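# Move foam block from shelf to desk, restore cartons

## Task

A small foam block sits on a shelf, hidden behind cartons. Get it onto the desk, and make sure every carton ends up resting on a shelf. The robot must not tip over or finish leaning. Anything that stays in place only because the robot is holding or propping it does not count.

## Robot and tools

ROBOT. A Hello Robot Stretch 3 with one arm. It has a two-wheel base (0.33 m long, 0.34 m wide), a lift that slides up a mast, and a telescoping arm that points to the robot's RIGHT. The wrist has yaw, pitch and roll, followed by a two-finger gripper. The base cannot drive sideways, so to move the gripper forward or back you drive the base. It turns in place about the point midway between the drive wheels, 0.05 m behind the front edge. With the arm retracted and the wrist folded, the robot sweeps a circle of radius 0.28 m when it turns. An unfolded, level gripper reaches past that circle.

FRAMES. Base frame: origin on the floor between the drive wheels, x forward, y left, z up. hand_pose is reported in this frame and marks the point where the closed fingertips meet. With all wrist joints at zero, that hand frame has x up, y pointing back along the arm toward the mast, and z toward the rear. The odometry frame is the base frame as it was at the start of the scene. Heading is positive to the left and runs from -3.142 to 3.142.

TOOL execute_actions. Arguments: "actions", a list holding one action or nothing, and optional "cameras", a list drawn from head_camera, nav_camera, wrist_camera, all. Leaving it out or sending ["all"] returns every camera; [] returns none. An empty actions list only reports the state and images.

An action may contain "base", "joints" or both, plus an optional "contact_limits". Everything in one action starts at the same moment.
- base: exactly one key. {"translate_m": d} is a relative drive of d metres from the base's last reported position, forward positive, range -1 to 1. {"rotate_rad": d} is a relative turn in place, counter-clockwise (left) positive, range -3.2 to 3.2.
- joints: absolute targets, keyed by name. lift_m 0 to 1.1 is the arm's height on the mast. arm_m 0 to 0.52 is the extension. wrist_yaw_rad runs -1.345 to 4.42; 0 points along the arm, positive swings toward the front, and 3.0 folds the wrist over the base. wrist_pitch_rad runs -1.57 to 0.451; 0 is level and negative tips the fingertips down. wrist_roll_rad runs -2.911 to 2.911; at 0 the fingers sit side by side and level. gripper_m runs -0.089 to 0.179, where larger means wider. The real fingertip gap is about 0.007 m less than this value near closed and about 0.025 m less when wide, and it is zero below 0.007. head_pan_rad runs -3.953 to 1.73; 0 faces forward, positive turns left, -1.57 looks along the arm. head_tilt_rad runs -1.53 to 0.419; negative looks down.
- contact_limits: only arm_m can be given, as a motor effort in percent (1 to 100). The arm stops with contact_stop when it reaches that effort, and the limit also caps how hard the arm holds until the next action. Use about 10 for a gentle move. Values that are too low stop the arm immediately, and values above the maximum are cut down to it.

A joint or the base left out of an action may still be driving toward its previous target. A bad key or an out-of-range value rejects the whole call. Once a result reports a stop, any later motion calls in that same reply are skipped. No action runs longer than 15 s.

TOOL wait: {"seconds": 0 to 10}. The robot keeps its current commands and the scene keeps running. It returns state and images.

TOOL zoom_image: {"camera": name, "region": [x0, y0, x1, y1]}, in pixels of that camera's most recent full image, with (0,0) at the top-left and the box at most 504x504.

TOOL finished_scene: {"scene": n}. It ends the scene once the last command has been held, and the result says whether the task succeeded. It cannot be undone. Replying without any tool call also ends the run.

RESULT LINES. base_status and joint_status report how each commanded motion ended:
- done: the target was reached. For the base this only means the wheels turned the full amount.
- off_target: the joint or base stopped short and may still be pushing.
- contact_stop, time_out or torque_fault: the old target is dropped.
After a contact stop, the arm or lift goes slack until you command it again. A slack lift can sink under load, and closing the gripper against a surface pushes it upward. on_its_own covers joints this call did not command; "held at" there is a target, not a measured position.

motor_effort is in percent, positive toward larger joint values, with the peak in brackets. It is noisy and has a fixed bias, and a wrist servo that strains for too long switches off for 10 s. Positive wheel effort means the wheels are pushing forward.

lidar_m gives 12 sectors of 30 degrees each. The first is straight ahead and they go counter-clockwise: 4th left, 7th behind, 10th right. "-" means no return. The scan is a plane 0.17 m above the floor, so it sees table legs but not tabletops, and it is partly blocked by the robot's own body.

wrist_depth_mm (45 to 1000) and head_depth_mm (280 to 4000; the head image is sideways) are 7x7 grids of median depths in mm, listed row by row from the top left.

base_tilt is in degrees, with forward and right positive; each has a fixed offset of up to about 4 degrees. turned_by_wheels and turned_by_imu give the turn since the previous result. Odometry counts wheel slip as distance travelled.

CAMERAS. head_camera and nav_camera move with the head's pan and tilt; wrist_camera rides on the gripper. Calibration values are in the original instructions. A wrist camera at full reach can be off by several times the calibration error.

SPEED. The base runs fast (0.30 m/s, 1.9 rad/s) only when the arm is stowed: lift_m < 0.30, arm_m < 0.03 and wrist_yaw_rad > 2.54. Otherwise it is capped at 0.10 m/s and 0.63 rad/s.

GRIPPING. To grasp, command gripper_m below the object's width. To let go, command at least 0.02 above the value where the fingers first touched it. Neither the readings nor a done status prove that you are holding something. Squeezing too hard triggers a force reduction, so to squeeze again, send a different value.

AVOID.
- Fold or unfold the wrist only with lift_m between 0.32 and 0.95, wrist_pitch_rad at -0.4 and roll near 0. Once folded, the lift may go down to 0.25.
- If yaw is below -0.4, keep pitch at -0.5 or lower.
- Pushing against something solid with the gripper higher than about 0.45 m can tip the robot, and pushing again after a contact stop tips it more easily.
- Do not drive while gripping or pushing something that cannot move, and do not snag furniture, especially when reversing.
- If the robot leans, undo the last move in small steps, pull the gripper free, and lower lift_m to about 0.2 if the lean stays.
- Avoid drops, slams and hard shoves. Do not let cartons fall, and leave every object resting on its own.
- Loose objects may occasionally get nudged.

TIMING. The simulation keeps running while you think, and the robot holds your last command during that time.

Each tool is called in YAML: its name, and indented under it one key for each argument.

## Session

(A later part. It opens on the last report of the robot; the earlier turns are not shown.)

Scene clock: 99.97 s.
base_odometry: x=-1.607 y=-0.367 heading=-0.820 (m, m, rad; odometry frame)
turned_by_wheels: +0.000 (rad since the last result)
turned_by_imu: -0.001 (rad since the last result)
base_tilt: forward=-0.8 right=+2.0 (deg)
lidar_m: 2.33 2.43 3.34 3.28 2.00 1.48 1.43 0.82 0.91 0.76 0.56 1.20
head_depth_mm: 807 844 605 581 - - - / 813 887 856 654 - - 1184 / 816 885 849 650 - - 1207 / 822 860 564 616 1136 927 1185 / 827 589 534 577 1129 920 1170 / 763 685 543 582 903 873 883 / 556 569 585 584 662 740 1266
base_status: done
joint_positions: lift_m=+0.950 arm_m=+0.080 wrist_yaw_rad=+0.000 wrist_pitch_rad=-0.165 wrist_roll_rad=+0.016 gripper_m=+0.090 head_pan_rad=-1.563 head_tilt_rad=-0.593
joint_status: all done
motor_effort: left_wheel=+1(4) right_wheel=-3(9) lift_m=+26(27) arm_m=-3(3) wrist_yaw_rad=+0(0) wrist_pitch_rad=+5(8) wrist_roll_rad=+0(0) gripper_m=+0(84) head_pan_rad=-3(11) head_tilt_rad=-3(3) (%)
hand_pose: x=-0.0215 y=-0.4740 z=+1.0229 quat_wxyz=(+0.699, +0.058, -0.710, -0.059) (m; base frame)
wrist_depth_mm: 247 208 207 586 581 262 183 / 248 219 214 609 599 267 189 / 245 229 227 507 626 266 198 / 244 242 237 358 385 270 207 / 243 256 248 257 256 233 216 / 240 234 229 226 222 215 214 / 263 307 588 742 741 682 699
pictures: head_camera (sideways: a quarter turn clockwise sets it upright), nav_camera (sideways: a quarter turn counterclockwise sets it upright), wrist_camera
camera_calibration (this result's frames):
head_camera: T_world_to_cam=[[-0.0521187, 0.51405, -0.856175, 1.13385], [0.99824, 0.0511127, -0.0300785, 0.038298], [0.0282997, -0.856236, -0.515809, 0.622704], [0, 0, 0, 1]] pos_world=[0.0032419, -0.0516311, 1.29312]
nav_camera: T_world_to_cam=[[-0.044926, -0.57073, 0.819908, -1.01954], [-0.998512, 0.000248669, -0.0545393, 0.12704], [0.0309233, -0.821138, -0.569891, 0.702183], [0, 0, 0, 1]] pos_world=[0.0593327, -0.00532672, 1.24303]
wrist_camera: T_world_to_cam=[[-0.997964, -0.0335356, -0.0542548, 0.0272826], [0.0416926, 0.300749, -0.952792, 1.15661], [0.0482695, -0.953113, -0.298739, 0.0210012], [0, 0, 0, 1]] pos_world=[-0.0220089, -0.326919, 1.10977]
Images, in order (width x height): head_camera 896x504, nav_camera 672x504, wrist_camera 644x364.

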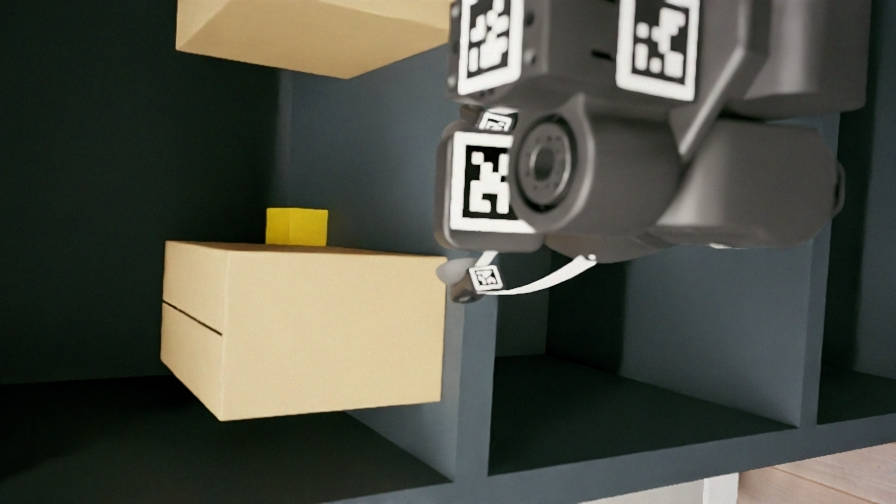

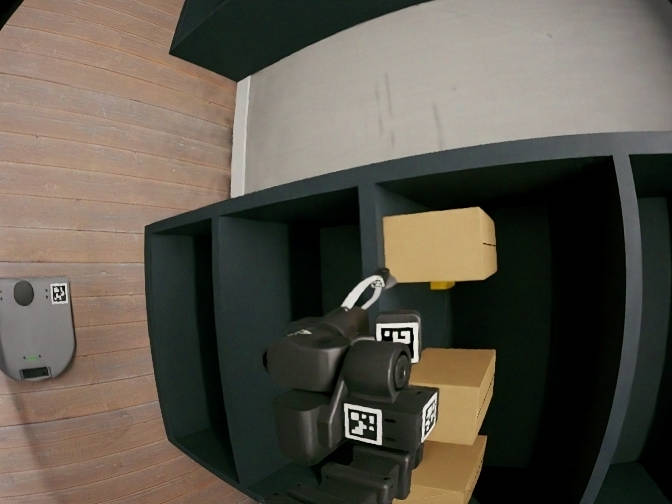

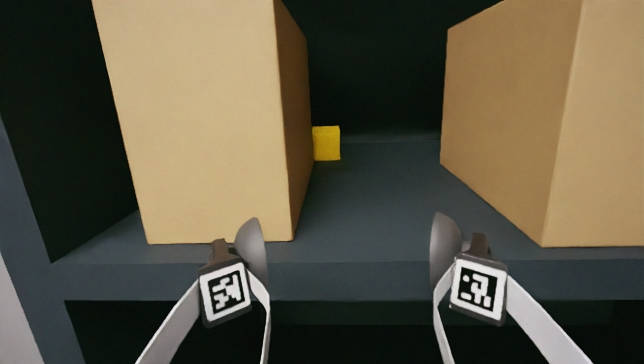

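execute_actions:
  actions:
    - {"base":{"translate_m":-0.07},"joints":{"gripper_m":0.0,"wrist_yaw_rad":0.15}}
  cameras: []

execute_actions:
  actions:
    - {"joints":{"arm_m":0.27},"contact_limits":{"arm_m":12}}
  cameras: ["head_camera","wrist_camera"]

execute_actions:
  actions:
    - {"base":{"translate_m":0.075}}
  cameras: ["head_camera","wrist_camera"]

Scene clock: 102.83 s.
base_odometry: x=-1.655 y=-0.316 heading=-0.820 (m, m, rad; odometry frame)
turned_by_wheels: +0.000 (rad since the last result)
turned_by_imu: -0.001 (rad since the last result)
base_tilt: forward=-0.8 right=+2.0 (deg)
lidar_m: 2.39 2.50 3.43 3.32 1.90 1.40 1.36 0.76 0.81 0.97 0.59 1.26
head_depth_mm: 806 626 506 545 - - 1213 / 813 691 541 569 - - 1185 / 817 887 849 649 - - 1200 / 819 893 822 645 - 897 1173 / 827 864 668 593 1133 921 1179 / 830 580 537 579 1094 921 1134 / 747 573 539 581 840 852 861
base_status: done
joint_positions: lift_m=+0.950 arm_m=+0.080 wrist_yaw_rad=+0.148 wrist_pitch_rad=-0.165 wrist_roll_rad=+0.016 gripper_m=+0.000 head_pan_rad=-1.563 head_tilt_rad=-0.593
joint_status: all done
motor_effort: left_wheel=+1(3) right_wheel=-3(8) lift_m=+26(26) arm_m=-3(3) wrist_yaw_rad=+2(5) wrist_pitch_rad=+5(5) wrist_roll_rad=+0(0) gripper_m=-2(80) head_pan_rad=-3(3) head_tilt_rad=-3(3) (%)
hand_pose: x=+0.0153 y=-0.4713 z=+1.0229 quat_wxyz=(+0.702, +0.111, -0.704, -0.007) (m; base frame)
wrist_depth_mm: 265 233 223 591 571 236 166 / 264 244 231 612 590 235 172 / 267 257 242 474 618 233 180 / 267 279 258 357 375 232 187 / 277 276 262 284 266 219 196 / 299 318 253 - 211 205 193 / - 356 519 739 741 714 647
pictures: none
No camera images: the call's "cameras" was empty. Leave "cameras" out to get every camera's image.

Scene clock: 105.47 s.
base_odometry: x=-1.655 y=-0.316 heading=-0.820 (m, m, rad; odometry frame)
turned_by_wheels: +0.000 (rad since the last result)
turned_by_imu: -0.001 (rad since the last result)
base_tilt: forward=-0.9 right=+2.1 (deg)
lidar_m: 2.39 2.50 3.43 3.29 1.90 1.41 1.36 0.76 0.81 0.97 0.59 1.26
head_depth_mm: 807 627 491 - 1131 936 846 / 813 693 - - 1141 935 839 / 814 889 937 - 1143 931 842 / 820 890 874 603 1140 923 1166 / 824 863 669 586 1132 927 1165 / 829 578 537 580 1093 918 1135 / 747 574 538 581 834 856 865
base_status: not commanded
joint_positions: lift_m=+0.950 arm_m=+0.270 wrist_yaw_rad=+0.149 wrist_pitch_rad=-0.166 wrist_roll_rad=+0.016 gripper_m=+0.000 head_pan_rad=-1.563 head_tilt_rad=-0.593
joint_status: all done
motor_effort: left_wheel=+1(2) right_wheel=-3(3) lift_m=+26(25) arm_m=+1(2) wrist_yaw_rad=+1(2) wrist_pitch_rad=+5(5) wrist_roll_rad=+0(0) gripper_m=-2(2) head_pan_rad=-3(3) head_tilt_rad=-3(3) (%)
contact_limits: arm_m 12 (drawing in: default 16, maximum 26; extending or still: default 20, maximum 33)
hand_pose: x=+0.0155 y=-0.6607 z=+1.0227 quat_wxyz=(+0.702, +0.111, -0.703, -0.007) (m; base frame)
wrist_depth_mm: 97 120 191 425 403 377 135 / 97 121 193 444 422 392 135 / 98 121 193 471 440 407 134 / 98 121 194 329 372 241 133 / 98 122 194 280 266 219 133 / 98 122 180 - 197 182 132 / 98 122 155 152 148 148 131
pictures: head_camera (sideways: a quarter turn clockwise sets it upright), wrist_camera
camera_calibration (this result's frames):
head_camera: T_world_to_cam=[[-0.0519783, 0.514096, -0.856156, 1.13382], [0.998254, 0.0508409, -0.0300768, 0.0382958], [0.0280653, -0.856224, -0.515841, 0.622748], [0, 0, 0, 1]] pos_world=[0.00322777, -0.05163, 1.29312]
wrist_camera: T_world_to_cam=[[-0.981891, -0.181502, -0.0542831, -0.0400609], [-0.00360702, 0.304395, -0.952539, 1.21388], [0.189412, -0.935094, -0.299538, -0.148259], [0, 0, 0, 1]] pos_world=[-0.00687486, -0.515405, 1.10968]
Images, in order (width x height): head_camera 896x504, wrist_camera 644x364.

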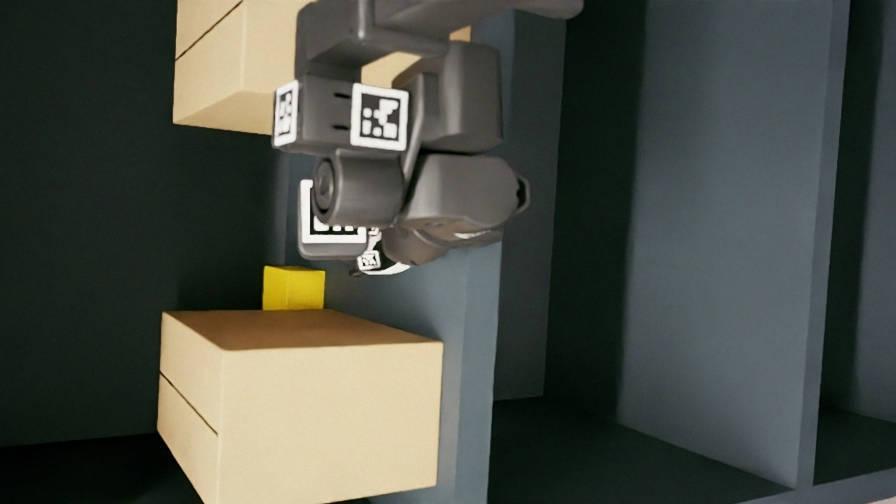

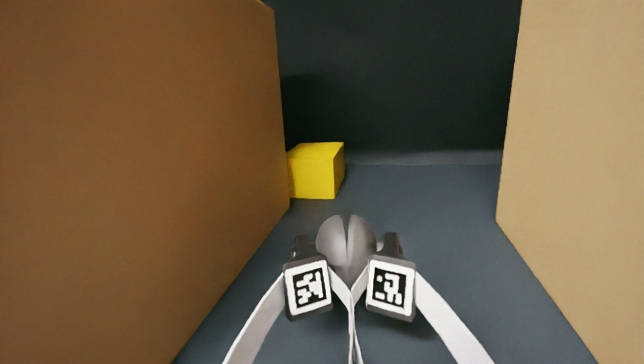

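Scene clock: 107.43 s.
base_odometry: x=-1.604 y=-0.371 heading=-0.820 (m, m, rad; odometry frame)
turned_by_wheels: +0.000 (rad since the last result)
turned_by_imu: +0.000 (rad since the last result)
base_tilt: forward=-0.8 right=+2.1 (deg)
lidar_m: 2.32 2.41 3.34 3.30 2.01 1.48 1.44 0.82 0.92 0.75 0.56 1.19
head_depth_mm: 806 847 631 - 1133 934 847 / 813 883 - - 1145 932 846 / 814 888 936 - 1144 931 840 / 822 870 738 590 1141 923 1173 / 826 588 536 577 1126 922 1173 / 748 582 541 581 877 875 880 / 542 531 546 584 649 756 1263
base_status: done
joint_positions: lift_m=+0.950 arm_m=+0.270 wrist_yaw_rad=+0.148 wrist_pitch_rad=-0.166 wrist_roll_rad=+0.016 gripper_m=+0.000 head_pan_rad=-1.563 head_tilt_rad=-0.593
joint_status: not commanded
motor_effort: left_wheel=+0(5) right_wheel=-2(4) lift_m=+26(26) arm_m=+1(1) wrist_yaw_rad=+2(2) wrist_pitch_rad=+5(5) wrist_roll_rad=+0(0) gripper_m=-3(2) head_pan_rad=-3(3) head_tilt_rad=-3(3) (%)
hand_pose: x=+0.0153 y=-0.6607 z=+1.0227 quat_wxyz=(+0.702, +0.111, -0.704, -0.007) (m; base frame)
wrist_depth_mm: - 66 100 220 401 379 366 / - 67 100 225 419 400 380 / - 67 101 227 436 411 391 / - 67 102 231 318 363 295 / - 67 103 196 267 246 225 / - 68 103 - 196 183 179 / - 68 96 152 148 147 145
pictures: head_camera (sideways: a quarter turn clockwise sets it upright), wrist_camera
camera_calibration (this result's frames):
head_camera: T_world_to_cam=[[-0.0519785, 0.514096, -0.856156, 1.13382], [0.998254, 0.0508411, -0.0300768, 0.0382958], [0.0280656, -0.856224, -0.515841, 0.622748], [0, 0, 0, 1]] pos_world=[0.00322779, -0.05163, 1.29312]
wrist_camera: T_world_to_cam=[[-0.982043, -0.180682, -0.0542824, -0.0397244], [-0.00335318, 0.304398, -0.952539, 1.21388], [0.18863, -0.935252, -0.299537, -0.148342], [0, 0, 0, 1]] pos_world=[-0.00695901, -0.515418, 1.10968]
Images, in order (width x height): head_camera 896x504, wrist_camera 644x364.

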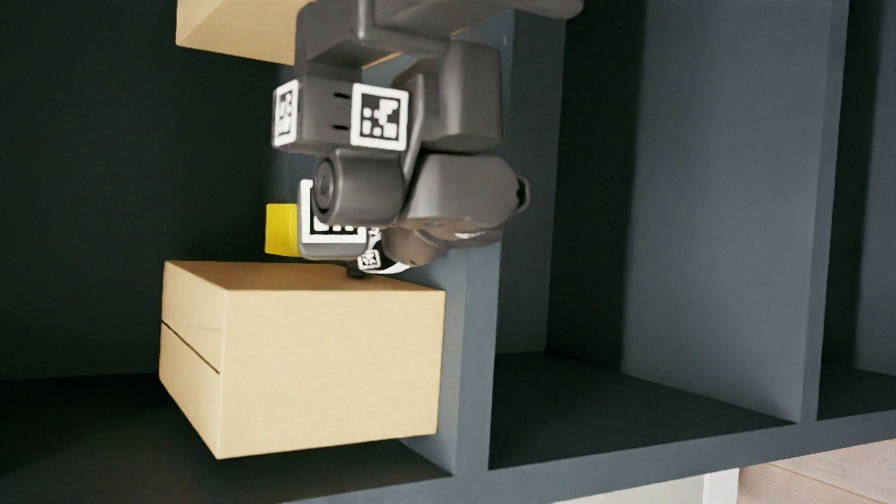

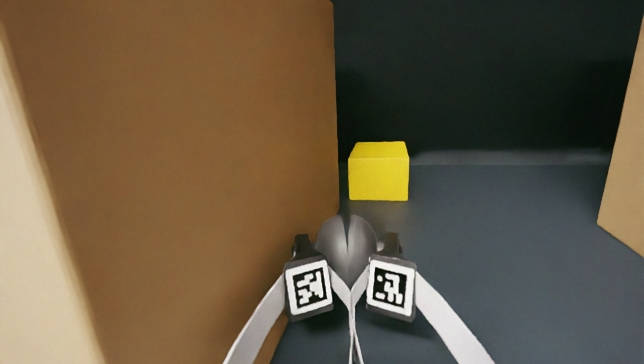

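execute_actions:
  actions:
    - {"base":{"translate_m":0.018}}
  cameras: []

execute_actions:
  actions:
    - {"base":{"translate_m":-0.028},"joints":{"wrist_yaw_rad":0.1,"arm_m":0.36,"lift_m":0.945},"contact_limits":{"arm_m":12}}
  cameras: ["wrist_camera"]

execute_actions:
  actions:
    - {"joints":{"gripper_m":0.095}}
  cameras: ["head_camera","wrist_camera"]

Scene clock: 109.60 s.
base_odometry: x=-1.591 y=-0.384 heading=-0.820 (m, m, rad; odometry frame)
turned_by_wheels: +0.000 (rad since the last result)
turned_by_imu: +0.000 (rad since the last result)
base_tilt: forward=-0.9 right=+2.1 (deg)
lidar_m: 2.30 2.40 3.29 3.75 2.03 1.51 1.45 0.83 0.94 0.68 0.55 1.17
head_depth_mm: 811 855 707 - 1127 940 848 / 813 882 - - 1143 931 844 / 820 887 937 - 1147 929 839 / 822 869 715 591 1133 926 1174 / 827 587 535 576 1101 918 1173 / 678 582 543 584 794 841 856 / 492 507 525 575 647 1400 1317
base_status: done
joint_positions: lift_m=+0.950 arm_m=+0.270 wrist_yaw_rad=+0.148 wrist_pitch_rad=-0.166 wrist_roll_rad=+0.016 gripper_m=+0.000 head_pan_rad=-1.563 head_tilt_rad=-0.593
joint_status: not commanded
motor_effort: left_wheel=+0(5) right_wheel=-2(5) lift_m=+25(26) arm_m=+1(1) wrist_yaw_rad=+1(2) wrist_pitch_rad=+5(5) wrist_roll_rad=+0(0) gripper_m=-2(2) head_pan_rad=-3(3) head_tilt_rad=-3(3) (%)
hand_pose: x=+0.0153 y=-0.6607 z=+1.0227 quat_wxyz=(+0.702, +0.111, -0.704, -0.007) (m; base frame)
wrist_depth_mm: - 68 101 212 400 384 365 / - 68 102 215 423 398 381 / - 69 103 220 435 416 397 / - 69 104 223 319 362 346 / - 70 105 195 268 243 234 / - 70 105 - 196 183 180 / - 70 99 153 147 148 145
pictures: none
No camera images: the call's "cameras" was empty. Leave "cameras" out to get every camera's image.

Scene clock: 111.80 s.
base_odometry: x=-1.611 y=-0.364 heading=-0.820 (m, m, rad; odometry frame)
turned_by_wheels: +0.000 (rad since the last result)
turned_by_imu: -0.001 (rad since the last result)
base_tilt: forward=-0.9 right=+2.0 (deg)
lidar_m: 2.33 2.43 3.33 3.30 2.00 1.47 1.42 0.81 0.90 0.79 0.56 1.20
head_depth_mm: 810 846 - 575 1137 937 845 / 815 883 - 571 1138 932 839 / 815 891 - 570 1145 927 837 / 820 891 837 592 1143 926 1173 / 827 652 562 586 1132 924 1168 / 782 579 540 582 922 883 880 / 569 527 542 581 661 755 1254
base_status: done
joint_positions: lift_m=+0.945 arm_m=+0.360 wrist_yaw_rad=+0.101 wrist_pitch_rad=-0.166 wrist_roll_rad=+0.016 gripper_m=+0.000 head_pan_rad=-1.563 head_tilt_rad=-0.593
joint_status: all done
motor_effort: left_wheel=+1(4) right_wheel=-3(9) lift_m=+25(26) arm_m=+1(2) wrist_yaw_rad=-1(2) wrist_pitch_rad=+5(5) wrist_roll_rad=+0(0) gripper_m=-2(2) head_pan_rad=-3(3) head_tilt_rad=-3(3) (%)
contact_limits: arm_m 12 (drawing in: default 16, maximum 26; extending or still: default 20, maximum 33)
hand_pose: x=+0.0036 y=-0.7522 z=+1.0177 quat_wxyz=(+0.702, +0.094, -0.706, -0.024) (m; base frame)
wrist_depth_mm: 86 106 169 339 326 310 299 / 86 106 169 355 338 326 313 / 86 107 171 375 356 340 322 / 86 107 170 251 358 344 324 / 87 108 171 242 240 233 226 / 87 108 169 - 187 175 171 / 87 109 144 147 141 142 139
pictures: wrist_camera
camera_calibration (this result's frames):
wrist_camera: T_world_to_cam=[[-0.989524, -0.133773, -0.0542892, -0.0327337], [0.0111061, 0.304394, -0.952481, 1.23677], [0.143942, -0.943106, -0.29972, -0.238728], [0, 0, 0, 1]] pos_world=[-0.0117636, -0.605989, 1.10467]
Images, in order (width x height): wrist_camera 644x364.

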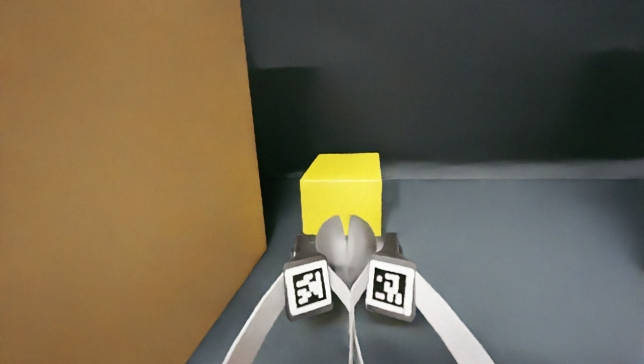

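Scene clock: 113.23 s.
base_odometry: x=-1.611 y=-0.364 heading=-0.820 (m, m, rad; odometry frame)
turned_by_wheels: +0.000 (rad since the last result)
turned_by_imu: +0.000 (rad since the last result)
base_tilt: forward=-0.9 right=+2.0 (deg)
lidar_m: 2.33 2.44 3.34 3.30 1.99 1.47 1.43 0.81 0.90 0.78 0.56 1.20
head_depth_mm: 810 845 - 573 1132 943 845 / 812 882 - 573 1141 931 844 / 813 890 - 570 1134 930 840 / 822 893 817 592 1144 925 1170 / 826 654 577 585 1137 923 1163 / 780 579 539 581 922 879 881 / 570 523 542 580 663 753 1262
base_status: not commanded
joint_positions: lift_m=+0.945 arm_m=+0.360 wrist_yaw_rad=+0.100 wrist_pitch_rad=-0.166 wrist_roll_rad=+0.016 gripper_m=+0.095 head_pan_rad=-1.563 head_tilt_rad=-0.593
joint_status: all done
motor_effort: left_wheel=+0(1) right_wheel=-2(3) lift_m=+26(25) arm_m=+1(0) wrist_yaw_rad=+0(1) wrist_pitch_rad=+5(5) wrist_roll_rad=+0(0) gripper_m=+1(81) head_pan_rad=-3(3) head_tilt_rad=-3(3) (%)
hand_pose: x=+0.0032 y=-0.7522 z=+1.0177 quat_wxyz=(+0.702, +0.094, -0.706, -0.025) (m; base frame)
wrist_depth_mm: 93 116 344 338 324 310 300 / 94 117 190 354 340 326 309 / 94 117 191 373 352 340 327 / 94 117 190 250 352 347 331 / 94 118 175 239 239 241 227 / 94 118 - 183 180 183 170 / 94 112 148 146 143 136 140
pictures: head_camera (sideways: a quarter turn clockwise sets it upright), wrist_camera
camera_calibration (this result's frames):
head_camera: T_world_to_cam=[[-0.0519772, 0.514097, -0.856156, 1.13382], [0.998254, 0.0508388, -0.0300768, 0.0382957], [0.0280635, -0.856224, -0.515841, 0.622748], [0, 0, 0, 1]] pos_world=[0.00322766, -0.05163, 1.29312]
wrist_camera: T_world_to_cam=[[-0.989705, -0.132423, -0.054289, -0.0320565], [0.0115212, 0.304379, -0.952481, 1.23677], [0.142655, -0.943302, -0.29972, -0.238855], [0, 0, 0, 1]] pos_world=[-0.0119018, -0.606003, 1.10467]
Images, in order (width x height): head_camera 896x504, wrist_camera 644x364.

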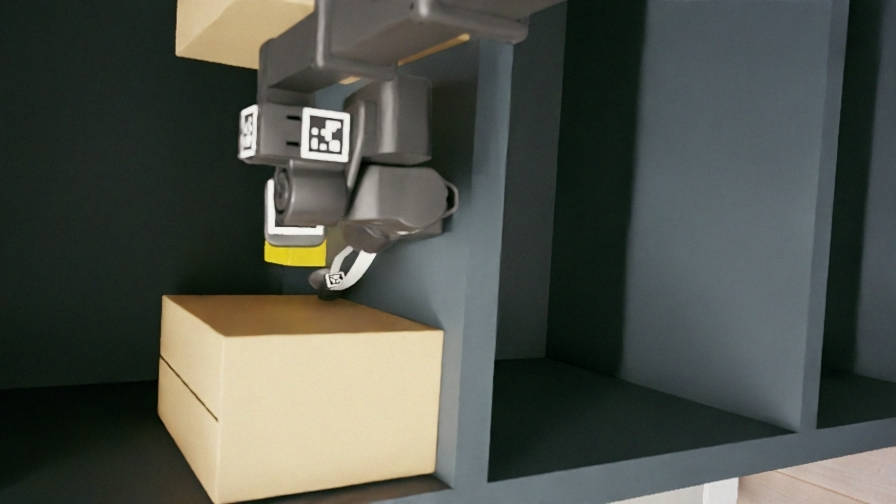

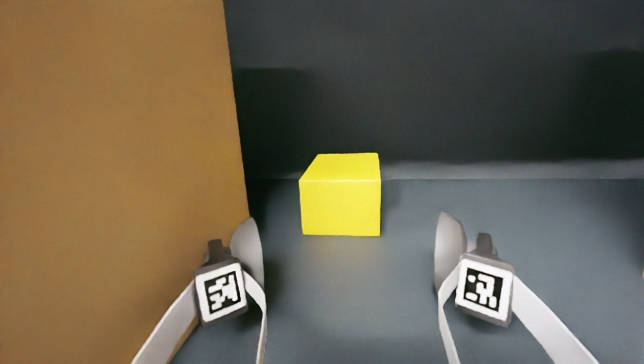

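execute_actions:
  actions:
    - {"base":{"translate_m":0.004},"joints":{"arm_m":0.46,"lift_m":0.94},"contact_limits":{"arm_m":12}}
  cameras: ["wrist_camera"]

execute_actions:
  actions:
    - {"joints":{"gripper_m":0.02}}
  cameras: ["wrist_camera"]

execute_actions:
  actions:
    - {"joints":{"lift_m":0.96}}
  cameras: ["wrist_camera"]

Scene clock: 116.47 s.
base_odometry: x=-1.608 y=-0.367 heading=-0.820 (m, m, rad; odometry frame)
turned_by_wheels: +0.000 (rad since the last result)
turned_by_imu: -0.001 (rad since the last result)
base_tilt: forward=-0.9 right=+2.0 (deg)
lidar_m: 2.33 2.42 3.33 3.29 1.99 1.48 1.43 0.82 0.90 0.77 0.56 1.20
head_depth_mm: 811 845 - - 1131 941 843 / 814 873 - 596 1140 934 846 / 818 877 - 593 1147 926 838 / 820 892 801 618 1132 929 1170 / 827 654 565 586 1134 922 1167 / 770 579 538 581 903 871 882 / 557 520 535 581 660 743 1260
base_status: done
joint_positions: lift_m=+0.940 arm_m=+0.460 wrist_yaw_rad=+0.099 wrist_pitch_rad=-0.167 wrist_roll_rad=+0.016 gripper_m=+0.095 head_pan_rad=-1.563 head_tilt_rad=-0.593
joint_status: all done
motor_effort: left_wheel=+1(4) right_wheel=-2(5) lift_m=+25(27) arm_m=+1(1) wrist_yaw_rad=+2(2) wrist_pitch_rad=+6(5) wrist_roll_rad=+0(0) gripper_m=+1(0) head_pan_rad=-2(3) head_tilt_rad=-3(3) (%)
contact_limits: arm_m 12 (drawing in: default 16, maximum 26; extending or still: default 20, maximum 33)
hand_pose: x=+0.0030 y=-0.8522 z=+1.0126 quat_wxyz=(+0.702, +0.094, -0.706, -0.025) (m; base frame)
wrist_depth_mm: 92 261 258 246 237 226 219 / 92 275 270 260 246 236 227 / 92 276 285 272 261 249 240 / 92 278 301 275 268 262 249 / 92 115 256 137 213 228 216 / 91 115 - 141 156 174 164 / 92 109 141 139 136 130 134
pictures: wrist_camera
camera_calibration (this result's frames):
wrist_camera: T_world_to_cam=[[-0.989826, -0.131516, -0.0542947, -0.0450187], [0.0117828, 0.30452, -0.952433, 1.26248], [0.141794, -0.943383, -0.299872, -0.334591], [0, 0, 0, 1]] pos_world=[-0.0119934, -0.706019, 1.09965]
Images, in order (width x height): wrist_camera 644x364.

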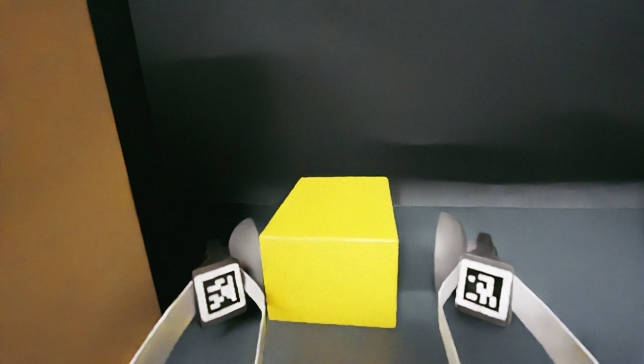

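Scene clock: 117.70 s.
base_odometry: x=-1.608 y=-0.367 heading=-0.820 (m, m, rad; odometry frame)
turned_by_wheels: +0.000 (rad since the last result)
turned_by_imu: +0.000 (rad since the last result)
base_tilt: forward=-0.9 right=+2.1 (deg)
lidar_m: 2.33 2.42 3.33 3.30 1.99 1.48 1.43 0.82 0.90 0.77 0.56 1.19
head_depth_mm: 810 846 - - 1138 936 847 / 815 873 - 598 1140 930 842 / 816 879 - 595 1140 929 843 / 826 893 802 618 1142 927 1167 / 828 653 564 586 1137 923 1168 / 768 578 539 581 906 873 879 / 556 521 532 580 659 743 1261
base_status: not commanded
joint_positions: lift_m=+0.940 arm_m=+0.460 wrist_yaw_rad=+0.099 wrist_pitch_rad=-0.168 wrist_roll_rad=+0.016 gripper_m=+0.021 head_pan_rad=-1.563 head_tilt_rad=-0.593
joint_status: all done
motor_effort: left_wheel=+1(1) right_wheel=-2(3) lift_m=+25(25) arm_m=+1(1) wrist_yaw_rad=+1(1) wrist_pitch_rad=+5(6) wrist_roll_rad=+0(0) gripper_m=-17(91) head_pan_rad=-3(2) head_tilt_rad=-3(3) (%)
hand_pose: x=+0.0031 y=-0.8521 z=+1.0123 quat_wxyz=(+0.701, +0.094, -0.706, -0.025) (m; base frame)
wrist_depth_mm: 92 260 258 247 238 227 218 / 92 273 272 259 248 237 228 / 91 276 285 271 258 249 238 / 92 276 299 274 271 263 248 / 92 115 244 135 141 222 215 / 92 115 188 136 135 167 162 / 91 115 140 138 136 134 131
pictures: wrist_camera
camera_calibration (this result's frames):
wrist_camera: T_world_to_cam=[[-0.989779, -0.13185, -0.0543382, -0.0451728], [0.0115368, 0.305752, -0.952041, 1.2628], [0.142141, -0.942938, -0.301106, -0.332983], [0, 0, 0, 1]] pos_world=[-0.0119494, -0.706042, 1.09952]
Images, in order (width x height): wrist_camera 644x364.

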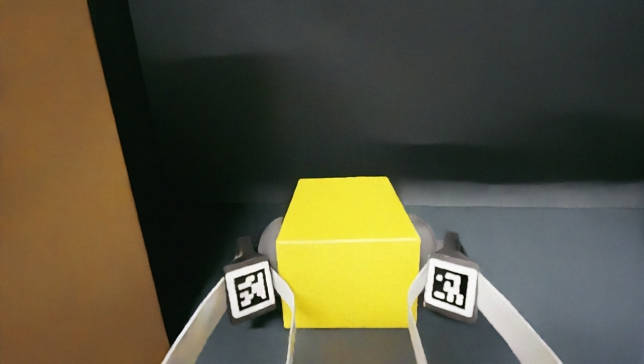

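Scene clock: 118.63 s.
base_odometry: x=-1.608 y=-0.367 heading=-0.820 (m, m, rad; odometry frame)
turned_by_wheels: +0.000 (rad since the last result)
turned_by_imu: +0.000 (rad since the last result)
base_tilt: forward=-0.9 right=+2.0 (deg)
lidar_m: 2.33 2.42 3.34 3.29 2.00 1.47 1.43 0.82 0.90 0.77 0.56 1.20
head_depth_mm: 810 847 - 573 1134 938 848 / 812 863 762 597 1139 932 840 / 815 877 - 594 1138 927 841 / 820 894 792 616 1143 926 1171 / 826 655 563 586 1134 923 1171 / 765 579 540 579 904 874 877 / 558 520 535 581 661 745 1267
base_status: not commanded
joint_positions: lift_m=+0.960 arm_m=+0.460 wrist_yaw_rad=+0.099 wrist_pitch_rad=-0.170 wrist_roll_rad=+0.016 gripper_m=+0.021 head_pan_rad=-1.563 head_tilt_rad=-0.593
joint_status: all done
motor_effort: left_wheel=+1(1) right_wheel=-2(2) lift_m=+33(35) arm_m=+1(1) wrist_yaw_rad=+1(1) wrist_pitch_rad=+7(7) wrist_roll_rad=+0(0) gripper_m=-17(17) head_pan_rad=-2(2) head_tilt_rad=-3(3) (%)
hand_pose: x=+0.0031 y=-0.8520 z=+1.0314 quat_wxyz=(+0.701, +0.095, -0.706, -0.026) (m; base frame)
wrist_depth_mm: 91 261 257 245 237 228 219 / 92 275 272 258 248 239 227 / 92 277 285 272 261 248 241 / 92 277 299 273 271 260 250 / 92 115 290 135 141 256 250 / 92 115 222 136 135 195 191 / 91 115 165 152 155 158 154
pictures: wrist_camera
camera_calibration (this result's frames):
wrist_camera: T_world_to_cam=[[-0.989791, -0.13173, -0.0544112, -0.043951], [0.0113292, 0.307839, -0.951371, 1.28206], [0.142074, -0.942275, -0.303204, -0.324352], [0, 0, 0, 1]] pos_world=[-0.0119449, -0.706087, 1.11898]
Images, in order (width x height): wrist_camera 644x364.

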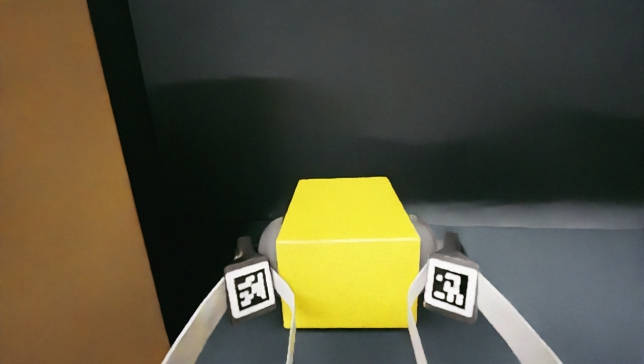

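execute_actions:
  actions:
    - {"joints":{"arm_m":0.0}}
  cameras: ["nav_camera"]

execute_actions:
  actions:
    - {"base":{"rotate_rad":1.22},"joints":{"lift_m":0.7,"wrist_pitch_rad":-0.4,"wrist_yaw_rad":2.7,"head_pan_rad":0}}
  cameras: ["wrist_camera"]

execute_actions:
  actions:
    - {"base":{"translate_m":0.42},"joints":{"lift_m":0.285}}
  cameras: []

execute_actions:
  actions:
    - {"base":{"translate_m":1.0}}
  cameras: []

execute_actions:
  actions:
    - {"base":{"translate_m":1.0}}
  cameras: []

execute_actions:
  actions:
    - {"base":{"rotate_rad":1.92},"joints":{"lift_m":0.9,"head_pan_rad":-1.57,"head_tilt_rad":-0.5}}

Scene clock: 124.90 s.
base_odometry: x=-1.608 y=-0.367 heading=-0.820 (m, m, rad; odometry frame)
turned_by_wheels: +0.000 (rad since the last result)
turned_by_imu: -0.001 (rad since the last result)
base_tilt: forward=-0.9 right=+2.0 (deg)
lidar_m: 2.33 2.43 3.33 3.30 1.99 1.48 1.43 0.82 0.90 0.77 0.56 1.20
head_depth_mm: 810 849 599 570 1147 - - / 812 882 860 598 1139 988 - / 815 887 850 594 - - - / 822 895 843 465 - - - / 827 657 563 585 1094 919 1168 / 764 580 539 580 908 872 881 / 557 520 536 581 662 749 1258
base_status: not commanded
joint_positions: lift_m=+0.960 arm_m=+0.002 wrist_yaw_rad=+0.099 wrist_pitch_rad=-0.171 wrist_roll_rad=+0.016 gripper_m=+0.021 head_pan_rad=-1.563 head_tilt_rad=-0.593
joint_status: all done
joint sent to its limit — the command would take arm_m past its lower limit, so that joint was sent only as far as its limit.
motor_effort: left_wheel=+1(1) right_wheel=-2(2) lift_m=+33(33) arm_m=-3(3) wrist_yaw_rad=+1(1) wrist_pitch_rad=+7(7) wrist_roll_rad=+0(0) gripper_m=-17(17) head_pan_rad=-3(3) head_tilt_rad=-3(3) (%)
hand_pose: x=+0.0032 y=-0.3937 z=+1.0312 quat_wxyz=(+0.701, +0.095, -0.706, -0.026) (m; base frame)
wrist_depth_mm: 771 285 360 657 642 593 234 / 813 304 306 675 664 357 246 / 846 320 326 608 681 359 254 / 909 347 338 320 402 329 264 / 958 891 332 135 142 281 269 / - 965 397 136 134 776 755 / - - 517 724 730 752 720
pictures: nav_camera (sideways: a quarter turn counterclockwise sets it upright)
camera_calibration (this result's frames):
nav_camera: T_world_to_cam=[[-0.0450841, -0.570756, 0.819881, -1.01951], [-0.998512, 0.000528327, -0.0545389, 0.127039], [0.0306952, -0.82112, -0.56993, 0.702234], [0, 0, 0, 1]] pos_world=[0.0593312, -0.00533874, 1.24303]
Images, in order (width x height): nav_camera 672x504.

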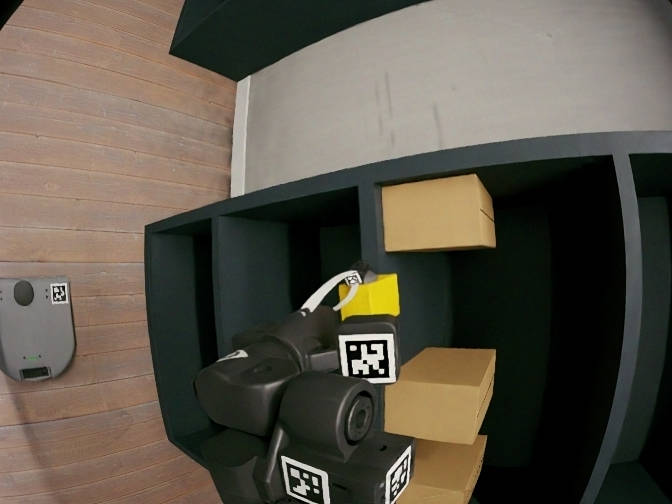

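Scene clock: 128.10 s.
base_odometry: x=-1.608 y=-0.367 heading=+0.400 (m, m, rad; odometry frame)
turned_by_wheels: +1.220 (rad since the last result)
turned_by_imu: +1.217 (rad since the last result)
base_tilt: forward=-0.9 right=+2.1 (deg)
lidar_m: 3.30 3.29 1.74 1.43 1.43 0.82 0.98 0.56 1.10 1.20 2.33 2.59
head_depth_mm: 3662 3899 3683 2535 1954 1599 1344 / 3616 - 3631 2559 1943 1579 1329 / 3512 3900 3611 2516 1937 1582 1336 / 3423 3764 3606 2535 1923 1576 1326 / 3335 3734 3575 2502 1932 1576 1329 / 3245 3540 3343 2499 1917 1564 1322 / 3175 3358 3487 2466 1909 1566 1314
base_status: done
joint_positions: lift_m=+0.700 arm_m=+0.002 wrist_yaw_rad=+2.698 wrist_pitch_rad=-0.418 wrist_roll_rad=+0.016 gripper_m=+0.021 head_pan_rad=-0.007 head_tilt_rad=-0.593
joint_status: all done
motor_effort: left_wheel=-2(6) right_wheel=+1(4) lift_m=+26(27) arm_m=-2(3) wrist_yaw_rad=+3(3) wrist_pitch_rad=+6(5) wrist_roll_rad=+0(0) gripper_m=-17(17) head_pan_rad=+3(38) head_tilt_rad=-2(3) (%)
hand_pose: x=+0.0750 y=+0.0562 z=+0.7128 quat_wxyz=(+0.296, +0.712, -0.011, +0.637) (m; base frame)
wrist_depth_mm: - - - - - - - / - - - - - - - / - - - - - - - / - - - - - - - / - - - 136 141 - - / - - - 136 135 - 977 / 911 - 899 842 830 867 827
pictures: wrist_camera
camera_calibration (this result's frames):
wrist_camera: T_world_to_cam=[[0.909435, -0.411366, -0.0608717, 0.00736204], [-0.264876, -0.460187, -0.847389, 0.688309], [0.320575, 0.786769, -0.527472, 0.473891], [0, 0, 0, 1]] pos_world=[0.0237037, -0.053063, 0.833678]
Images, in order (width x height): wrist_camera 644x364.

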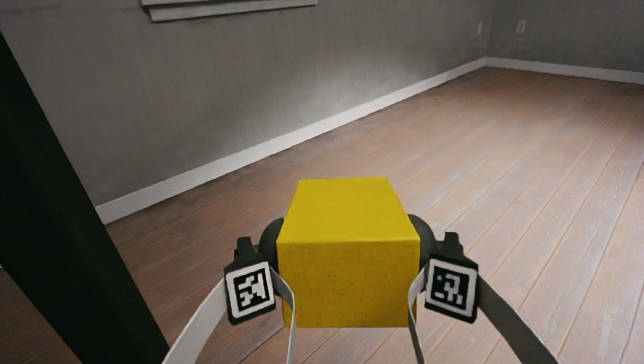

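Scene clock: 133.00 s.
base_odometry: x=-1.221 y=-0.203 heading=+0.400 (m, m, rad; odometry frame)
turned_by_wheels: +0.000 (rad since the last result)
turned_by_imu: +0.002 (rad since the last result)
base_tilt: forward=-0.8 right=+2.0 (deg)
lidar_m: 3.21 2.90 1.90 1.57 1.57 1.20 1.38 0.92 1.31 2.03 2.19 2.44
head_depth_mm: 3375 3556 3467 2541 1966 1587 1342 / 3274 3583 3698 2573 1941 1590 1336 / 3113 3441 3405 2526 1924 1573 1334 / 3006 3384 3534 2494 1906 1575 1330 / 3014 3236 3457 2489 1926 1570 1323 / 2927 3204 3356 2470 1928 1560 1325 / 2808 3049 3213 2471 1949 1556 1311
base_status: done
joint_positions: lift_m=+0.285 arm_m=+0.002 wrist_yaw_rad=+2.699 wrist_pitch_rad=-0.418 wrist_roll_rad=+0.016 gripper_m=+0.021 head_pan_rad=-0.007 head_tilt_rad=-0.594
joint_status: all done
motor_effort: left_wheel=-2(12) right_wheel=+0(8) lift_m=+26(26) arm_m=-3(3) wrist_yaw_rad=+2(2) wrist_pitch_rad=+6(6) wrist_roll_rad=+0(1) gripper_m=-17(17) head_pan_rad=+3(3) head_tilt_rad=-2(3) (%)
hand_pose: x=+0.0749 y=+0.0562 z=+0.2977 quat_wxyz=(+0.296, +0.712, -0.011, +0.637) (m; base frame)
wrist_depth_mm: - - - - - - - / - - - - - - - / - - - - - - 950 / - 851 818 742 756 761 729 / - 650 639 135 142 592 579 / - 539 555 137 135 500 488 / 453 - - 413 422 426 417
pictures: none
No camera images: the call's "cameras" was empty. Leave "cameras" out to get every camera's image.

Scene clock: 137.93 s.
base_odometry: x=-0.300 y=+0.186 heading=+0.400 (m, m, rad; odometry frame)
turned_by_wheels: +0.000 (rad since the last result)
turned_by_imu: +0.007 (rad since the last result)
base_tilt: forward=-0.9 right=+2.1 (deg)
lidar_m: 2.23 1.96 2.27 1.90 1.89 2.12 1.88 1.96 2.25 1.87 1.87 2.07
head_depth_mm: 2372 2605 2892 2565 1964 1595 1346 / 2302 2148 2823 2537 1942 1588 1338 / 2271 2406 2694 2490 1952 1575 1332 / 2198 2323 2612 2512 1930 1577 1322 / 2145 2044 2561 2499 1946 1572 1318 / 2067 2018 2494 2487 1926 1558 1323 / 2029 1958 2404 2490 1903 1565 1316
base_status: done
joint_positions: lift_m=+0.285 arm_m=+0.002 wrist_yaw_rad=+2.699 wrist_pitch_rad=-0.418 wrist_roll_rad=+0.016 gripper_m=+0.021 head_pan_rad=-0.007 head_tilt_rad=-0.594
joint_status: not commanded
motor_effort: left_wheel=-3(7) right_wheel=+0(8) lift_m=+26(26) arm_m=-3(3) wrist_yaw_rad=+2(2) wrist_pitch_rad=+6(6) wrist_roll_rad=+0(0) gripper_m=-17(17) head_pan_rad=+3(3) head_tilt_rad=-3(2) (%)
hand_pose: x=+0.0749 y=+0.0562 z=+0.2977 quat_wxyz=(+0.295, +0.712, -0.011, +0.637) (m; base frame)
wrist_depth_mm: - - - - - - - / - - - - - - - / - - - - - 976 982 / - 827 823 720 756 741 726 / - 653 644 136 141 598 582 / - 535 549 136 135 499 492 / 458 - - 414 425 432 420
pictures: none
No camera images: the call's "cameras" was empty. Leave "cameras" out to get every camera's image.

Scene clock: 142.93 s.
base_odometry: x=+0.621 y=+0.576 heading=+0.400 (m, m, rad; odometry frame)
turned_by_wheels: +0.000 (rad since the last result)
turned_by_imu: +0.007 (rad since the last result)
base_tilt: forward=-0.9 right=+2.0 (deg)
lidar_m: 1.24 1.16 1.13 2.21 2.20 2.47 2.86 2.83 1.86 1.54 1.53 1.24
head_depth_mm: 1434 1548 976 1942 1968 1607 1342 / 1401 1484 974 1472 1588 1579 1346 / 1351 1437 960 1817 1891 1581 1337 / 1319 1396 951 1747 1872 1575 1327 / 1289 1359 944 1701 1833 1572 1327 / 1249 1333 933 1640 1793 1550 1309 / 1225 1310 927 752 1739 1568 1314
base_status: done
joint_positions: lift_m=+0.285 arm_m=+0.002 wrist_yaw_rad=+2.699 wrist_pitch_rad=-0.418 wrist_roll_rad=+0.016 gripper_m=+0.021 head_pan_rad=-0.007 head_tilt_rad=-0.594
joint_status: not commanded
motor_effort: left_wheel=-2(6) right_wheel=+0(9) lift_m=+26(26) arm_m=-2(3) wrist_yaw_rad=+1(2) wrist_pitch_rad=+6(6) wrist_roll_rad=+0(0) gripper_m=-17(16) head_pan_rad=+3(3) head_tilt_rad=-2(3) (%)
hand_pose: x=+0.0749 y=+0.0562 z=+0.2977 quat_wxyz=(+0.295, +0.712, -0.011, +0.637) (m; base frame)
wrist_depth_mm: - - - - - - - / - - - - - - - / - - - - - - 995 / - 855 811 725 772 733 739 / - 653 652 135 141 593 587 / - 537 555 136 135 500 484 / 448 - - 414 424 426 418
pictures: none
No camera images: the call's "cameras" was empty. Leave "cameras" out to get every camera's image.

Scene clock: 149.37 s.
base_odometry: x=+0.621 y=+0.576 heading=+2.320 (m, m, rad; odometry frame)
turned_by_wheels: +1.920 (rad since the last result)
turned_by_imu: +1.914 (rad since the last result)
base_tilt: forward=-0.9 right=+2.1 (deg)
lidar_m: 2.21 2.31 3.16 2.84 2.14 1.60 1.54 1.60 1.24 1.48 1.13 2.16
head_depth_mm: 1250 1330 1299 816 1706 1715 1468 / 1259 1352 1293 806 1738 1714 1413 / 1255 1349 1275 802 1750 1705 1415 / 1267 1371 1256 833 1752 1704 1446 / 1274 1384 1239 831 1765 1699 1435 / 1287 1378 1219 823 1789 1695 1399 / 1296 1391 1216 817 1799 1633 1384
base_status: done
joint_positions: lift_m=+0.900 arm_m=+0.002 wrist_yaw_rad=+2.699 wrist_pitch_rad=-0.419 wrist_roll_rad=+0.016 gripper_m=+0.021 head_pan_rad=-1.563 head_tilt_rad=-0.507
joint_status: all done
motor_effort: left_wheel=-2(11) right_wheel=+0(6) lift_m=+34(35) arm_m=-2(2) wrist_yaw_rad=+1(1) wrist_pitch_rad=+6(7) wrist_roll_rad=+0(0) gripper_m=-17(17) head_pan_rad=-3(39) head_tilt_rad=+4(14) (%)
hand_pose: x=+0.0749 y=+0.0561 z=+0.9123 quat_wxyz=(+0.296, +0.712, -0.011, +0.637) (m; base frame)
wrist_depth_mm: - - - - - - - / - - - - - - - / - - - - - - - / - - - - - - - / - - - 135 142 - - / - - - 137 135 - - / - - - - - - -
pictures: head_camera (sideways: a quarter turn clockwise sets it upright), nav_camera (sideways: a quarter turn counterclockwise sets it upright), wrist_camera
camera_calibration (this result's frames):
head_camera: T_world_to_cam=[[-0.0514585, 0.438921, -0.897051, 1.18716], [0.998268, 0.0482457, -0.0336584, 0.0429621], [0.0285055, -0.89723, -0.440643, 0.524899], [0, 0, 0, 1]] pos_world=[0.00323925, -0.0521867, 1.29768]
nav_camera: T_world_to_cam=[[-0.0455711, -0.498485, 0.8657, -1.07925], [-0.998475, -0.00431202, -0.0550434, 0.127702], [0.0311712, -0.866887, -0.497528, 0.608032], [0, 0, 0, 1]] pos_world=[0.0593713, -0.0103439, 1.24385]
wrist_camera: T_world_to_cam=[[0.909693, -0.410794, -0.0608828, 0.0196134], [-0.264843, -0.46096, -0.84698, 0.856973], [0.319869, 0.786616, -0.528128, 0.579869], [0, 0, 0, 1]] pos_world=[0.0236388, -0.0530471, 1.03328]
Images, in order (width x height): head_camera 896x504, nav_camera 672x504, wrist_camera 644x364.

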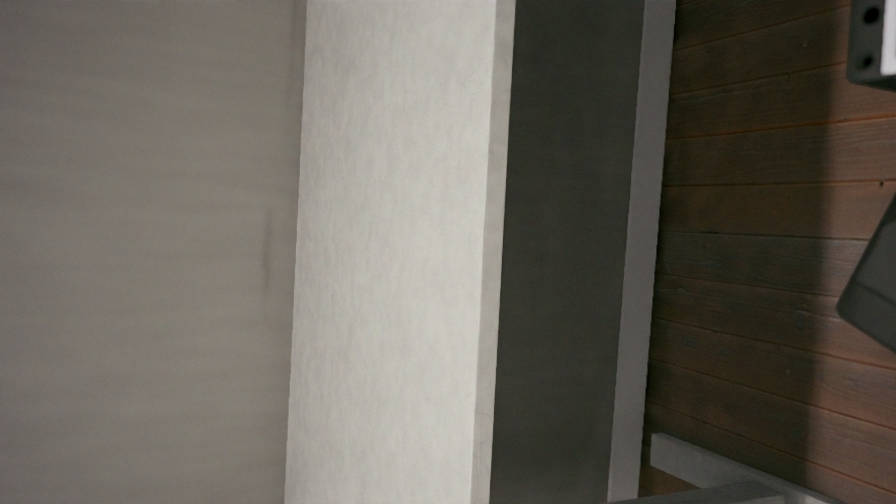

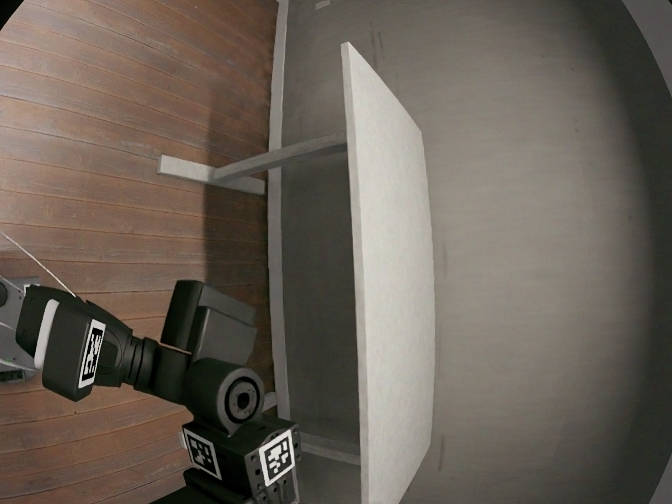

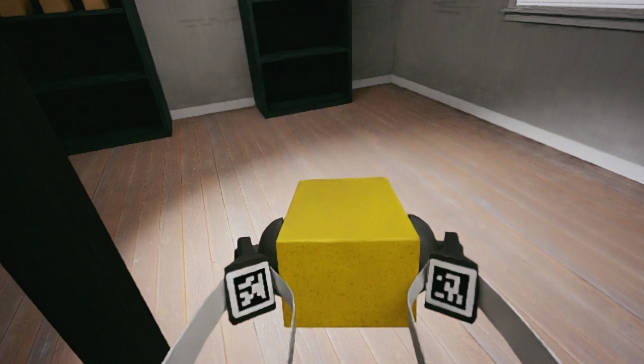

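execute_actions:
  actions:
    - {"joints":{"wrist_yaw_rad":0,"lift_m":0.93}}
  cameras: []

execute_actions:
  actions:
    - {"joints":{"wrist_pitch_rad":-0.15,"arm_m":0.47},"contact_limits":{"arm_m":12}}
  cameras: []

execute_actions:
  actions:
    - {"joints":{"lift_m":0.895}}

Scene clock: 152.60 s.
base_odometry: x=+0.621 y=+0.576 heading=+2.320 (m, m, rad; odometry frame)
turned_by_wheels: +0.000 (rad since the last result)
turned_by_imu: -0.001 (rad since the last result)
base_tilt: forward=-0.9 right=+2.0 (deg)
lidar_m: 2.20 2.31 3.13 2.83 2.13 1.60 1.53 1.61 1.24 1.47 1.13 2.16
head_depth_mm: 1252 1336 1305 813 1724 1708 - / 1258 1340 1283 808 1730 1767 1447 / 1260 1359 1271 802 1752 1790 - / 1266 1360 1250 834 1752 1762 - / 1275 1375 1233 831 1781 1709 1396 / 1288 1373 1228 827 1795 1687 1395 / 1289 1394 1207 816 1808 1637 1390
base_status: not commanded
joint_positions: lift_m=+0.930 arm_m=+0.002 wrist_yaw_rad=+0.002 wrist_pitch_rad=-0.419 wrist_roll_rad=+0.016 gripper_m=+0.021 head_pan_rad=-1.563 head_tilt_rad=-0.507
joint_status: all done
motor_effort: left_wheel=-2(2) right_wheel=+0(1) lift_m=+33(34) arm_m=-3(3) wrist_yaw_rad=-3(7) wrist_pitch_rad=+6(6) wrist_roll_rad=+0(1) gripper_m=-17(17) head_pan_rad=-3(3) head_tilt_rad=+5(4) (%)
hand_pose: x=-0.0211 y=-0.3708 z=+0.9423 quat_wxyz=(+0.687, +0.147, -0.697, -0.148) (m; base frame)
wrist_depth_mm: - - - - 940 816 736 / 585 527 499 457 442 451 423 / - - - - - - - / - - - - - - - / - - - 135 141 - - / - - - 137 135 - - / - - - - - - -
pictures: none
No camera images: the call's "cameras" was empty. Leave "cameras" out to get every camera's image.

Scene clock: 157.23 s.
base_odometry: x=+0.621 y=+0.576 heading=+2.320 (m, m, rad; odometry frame)
turned_by_wheels: +0.000 (rad since the last result)
turned_by_imu: -0.001 (rad since the last result)
base_tilt: forward=-0.9 right=+2.0 (deg)
lidar_m: 2.20 2.32 3.12 2.83 2.14 1.60 1.53 1.60 1.24 1.48 1.13 2.16
head_depth_mm: 1239 1333 1305 - 1758 1720 1420 / 1256 1347 1410 729 1727 1715 1421 / 1260 1360 1411 730 1725 1704 1422 / 1267 1359 1304 794 1753 1695 1410 / 1270 1379 1236 828 1780 1694 1410 / 1284 1383 1217 824 1791 1709 1401 / 1303 1401 1201 814 1816 1630 1396
base_status: not commanded
joint_positions: lift_m=+0.930 arm_m=+0.470 wrist_yaw_rad=+0.001 wrist_pitch_rad=-0.179 wrist_roll_rad=+0.016 gripper_m=+0.021 head_pan_rad=-1.563 head_tilt_rad=-0.507
joint_status: all done
motor_effort: left_wheel=-2(2) right_wheel=+0(1) lift_m=+34(34) arm_m=+1(0) wrist_yaw_rad=-1(3) wrist_pitch_rad=+10(10) wrist_roll_rad=+0(0) gripper_m=-17(16) head_pan_rad=-2(3) head_tilt_rad=+5(4) (%)
contact_limits: arm_m 12 (drawing in: default 16, maximum 26; extending or still: default 20, maximum 33)
hand_pose: x=-0.0213 y=-0.8626 z=+0.9991 quat_wxyz=(+0.699, +0.063, -0.709, -0.064) (m; base frame)
wrist_depth_mm: 730 710 709 696 682 669 627 / 779 752 742 729 710 679 676 / 794 810 784 736 738 723 699 / 504 477 456 373 415 404 383 / 320 312 306 135 142 271 265 / 232 227 236 136 135 209 203 / 183 181 176 162 166 169 165
pictures: none
No camera images: the call's "cameras" was empty. Leave "cameras" out to get every camera's image.

Scene clock: 158.37 s.
base_odometry: x=+0.621 y=+0.576 heading=+2.320 (m, m, rad; odometry frame)
turned_by_wheels: +0.000 (rad since the last result)
turned_by_imu: +0.000 (rad since the last result)
base_tilt: forward=-0.9 right=+2.0 (deg)
lidar_m: 2.20 2.31 3.14 2.83 2.14 1.60 1.53 1.60 1.24 1.48 1.13 2.16
head_depth_mm: 1251 1333 1304 862 - 1688 1385 / 1254 1340 1409 - 1738 1734 1421 / 1254 1354 1391 - 1731 1716 1407 / 1270 1364 1256 790 1768 1711 1409 / 1277 1369 1231 832 1786 1708 1404 / 1280 1377 1215 824 1797 1691 1399 / 1293 1401 1205 817 1810 1630 1391
base_status: not commanded
joint_positions: lift_m=+0.895 arm_m=+0.470 wrist_yaw_rad=+0.001 wrist_pitch_rad=-0.157 wrist_roll_rad=+0.016 gripper_m=+0.021 head_pan_rad=-1.563 head_tilt_rad=-0.507
joint_status: all done
motor_effort: left_wheel=-2(3) right_wheel=+1(1) lift_m=+20(28) arm_m=+1(1) wrist_yaw_rad=-1(1) wrist_pitch_rad=+2(10) wrist_roll_rad=+0(0) gripper_m=-17(17) head_pan_rad=-3(3) head_tilt_rad=+4(5) (%)
hand_pose: x=-0.0213 y=-0.8640 z=+0.9702 quat_wxyz=(+0.700, +0.056, -0.710, -0.056) (m; base frame)
wrist_depth_mm: 733 718 716 697 672 667 649 / 777 750 744 715 713 709 669 / 805 774 765 764 733 673 621 / 424 403 386 306 347 335 321 / 258 251 248 135 141 222 215 / 187 183 189 137 135 167 163 / 145 143 137 138 135 134 131
pictures: head_camera (sideways: a quarter turn clockwise sets it upright), nav_camera (sideways: a quarter turn counterclockwise sets it upright), wrist_camera
camera_calibration (this result's frames):
head_camera: T_world_to_cam=[[-0.0513757, 0.438928, -0.897052, 1.18716], [0.998277, 0.0480574, -0.0336585, 0.0429622], [0.0283363, -0.897236, -0.440641, 0.524897], [0, 0, 0, 1]] pos_world=[0.00322941, -0.0521862, 1.29768]
nav_camera: T_world_to_cam=[[-0.0456651, -0.498475, 0.865701, -1.07925], [-0.998475, -0.00412385, -0.0550434, 0.127702], [0.0310078, -0.866894, -0.497526, 0.608031], [0, 0, 0, 1]] pos_world=[0.0593694, -0.010354, 1.24385]
wrist_camera: T_world_to_cam=[[-0.997941, -0.0346641, -0.053965, 0.010255], [0.0414876, 0.292791, -0.955276, 1.21923], [0.0489142, -0.955548, -0.29075, -0.376353], [0, 0, 0, 1]] pos_world=[-0.0219399, -0.716247, 1.05583]
Images, in order (width x height): head_camera 896x504, nav_camera 672x504, wrist_camera 644x364.

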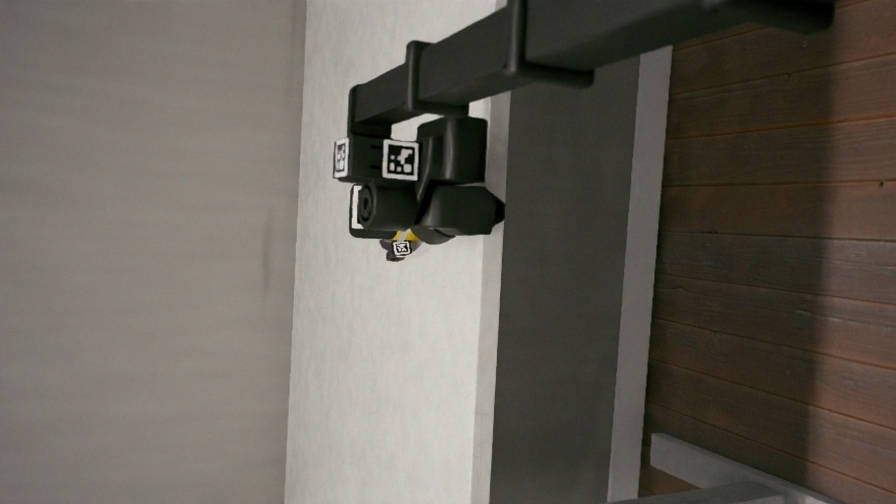

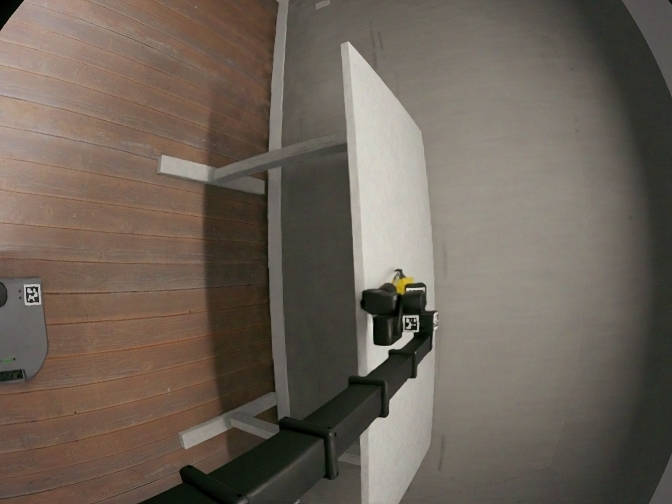

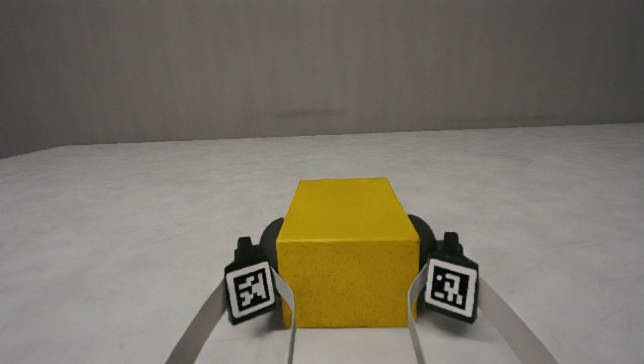

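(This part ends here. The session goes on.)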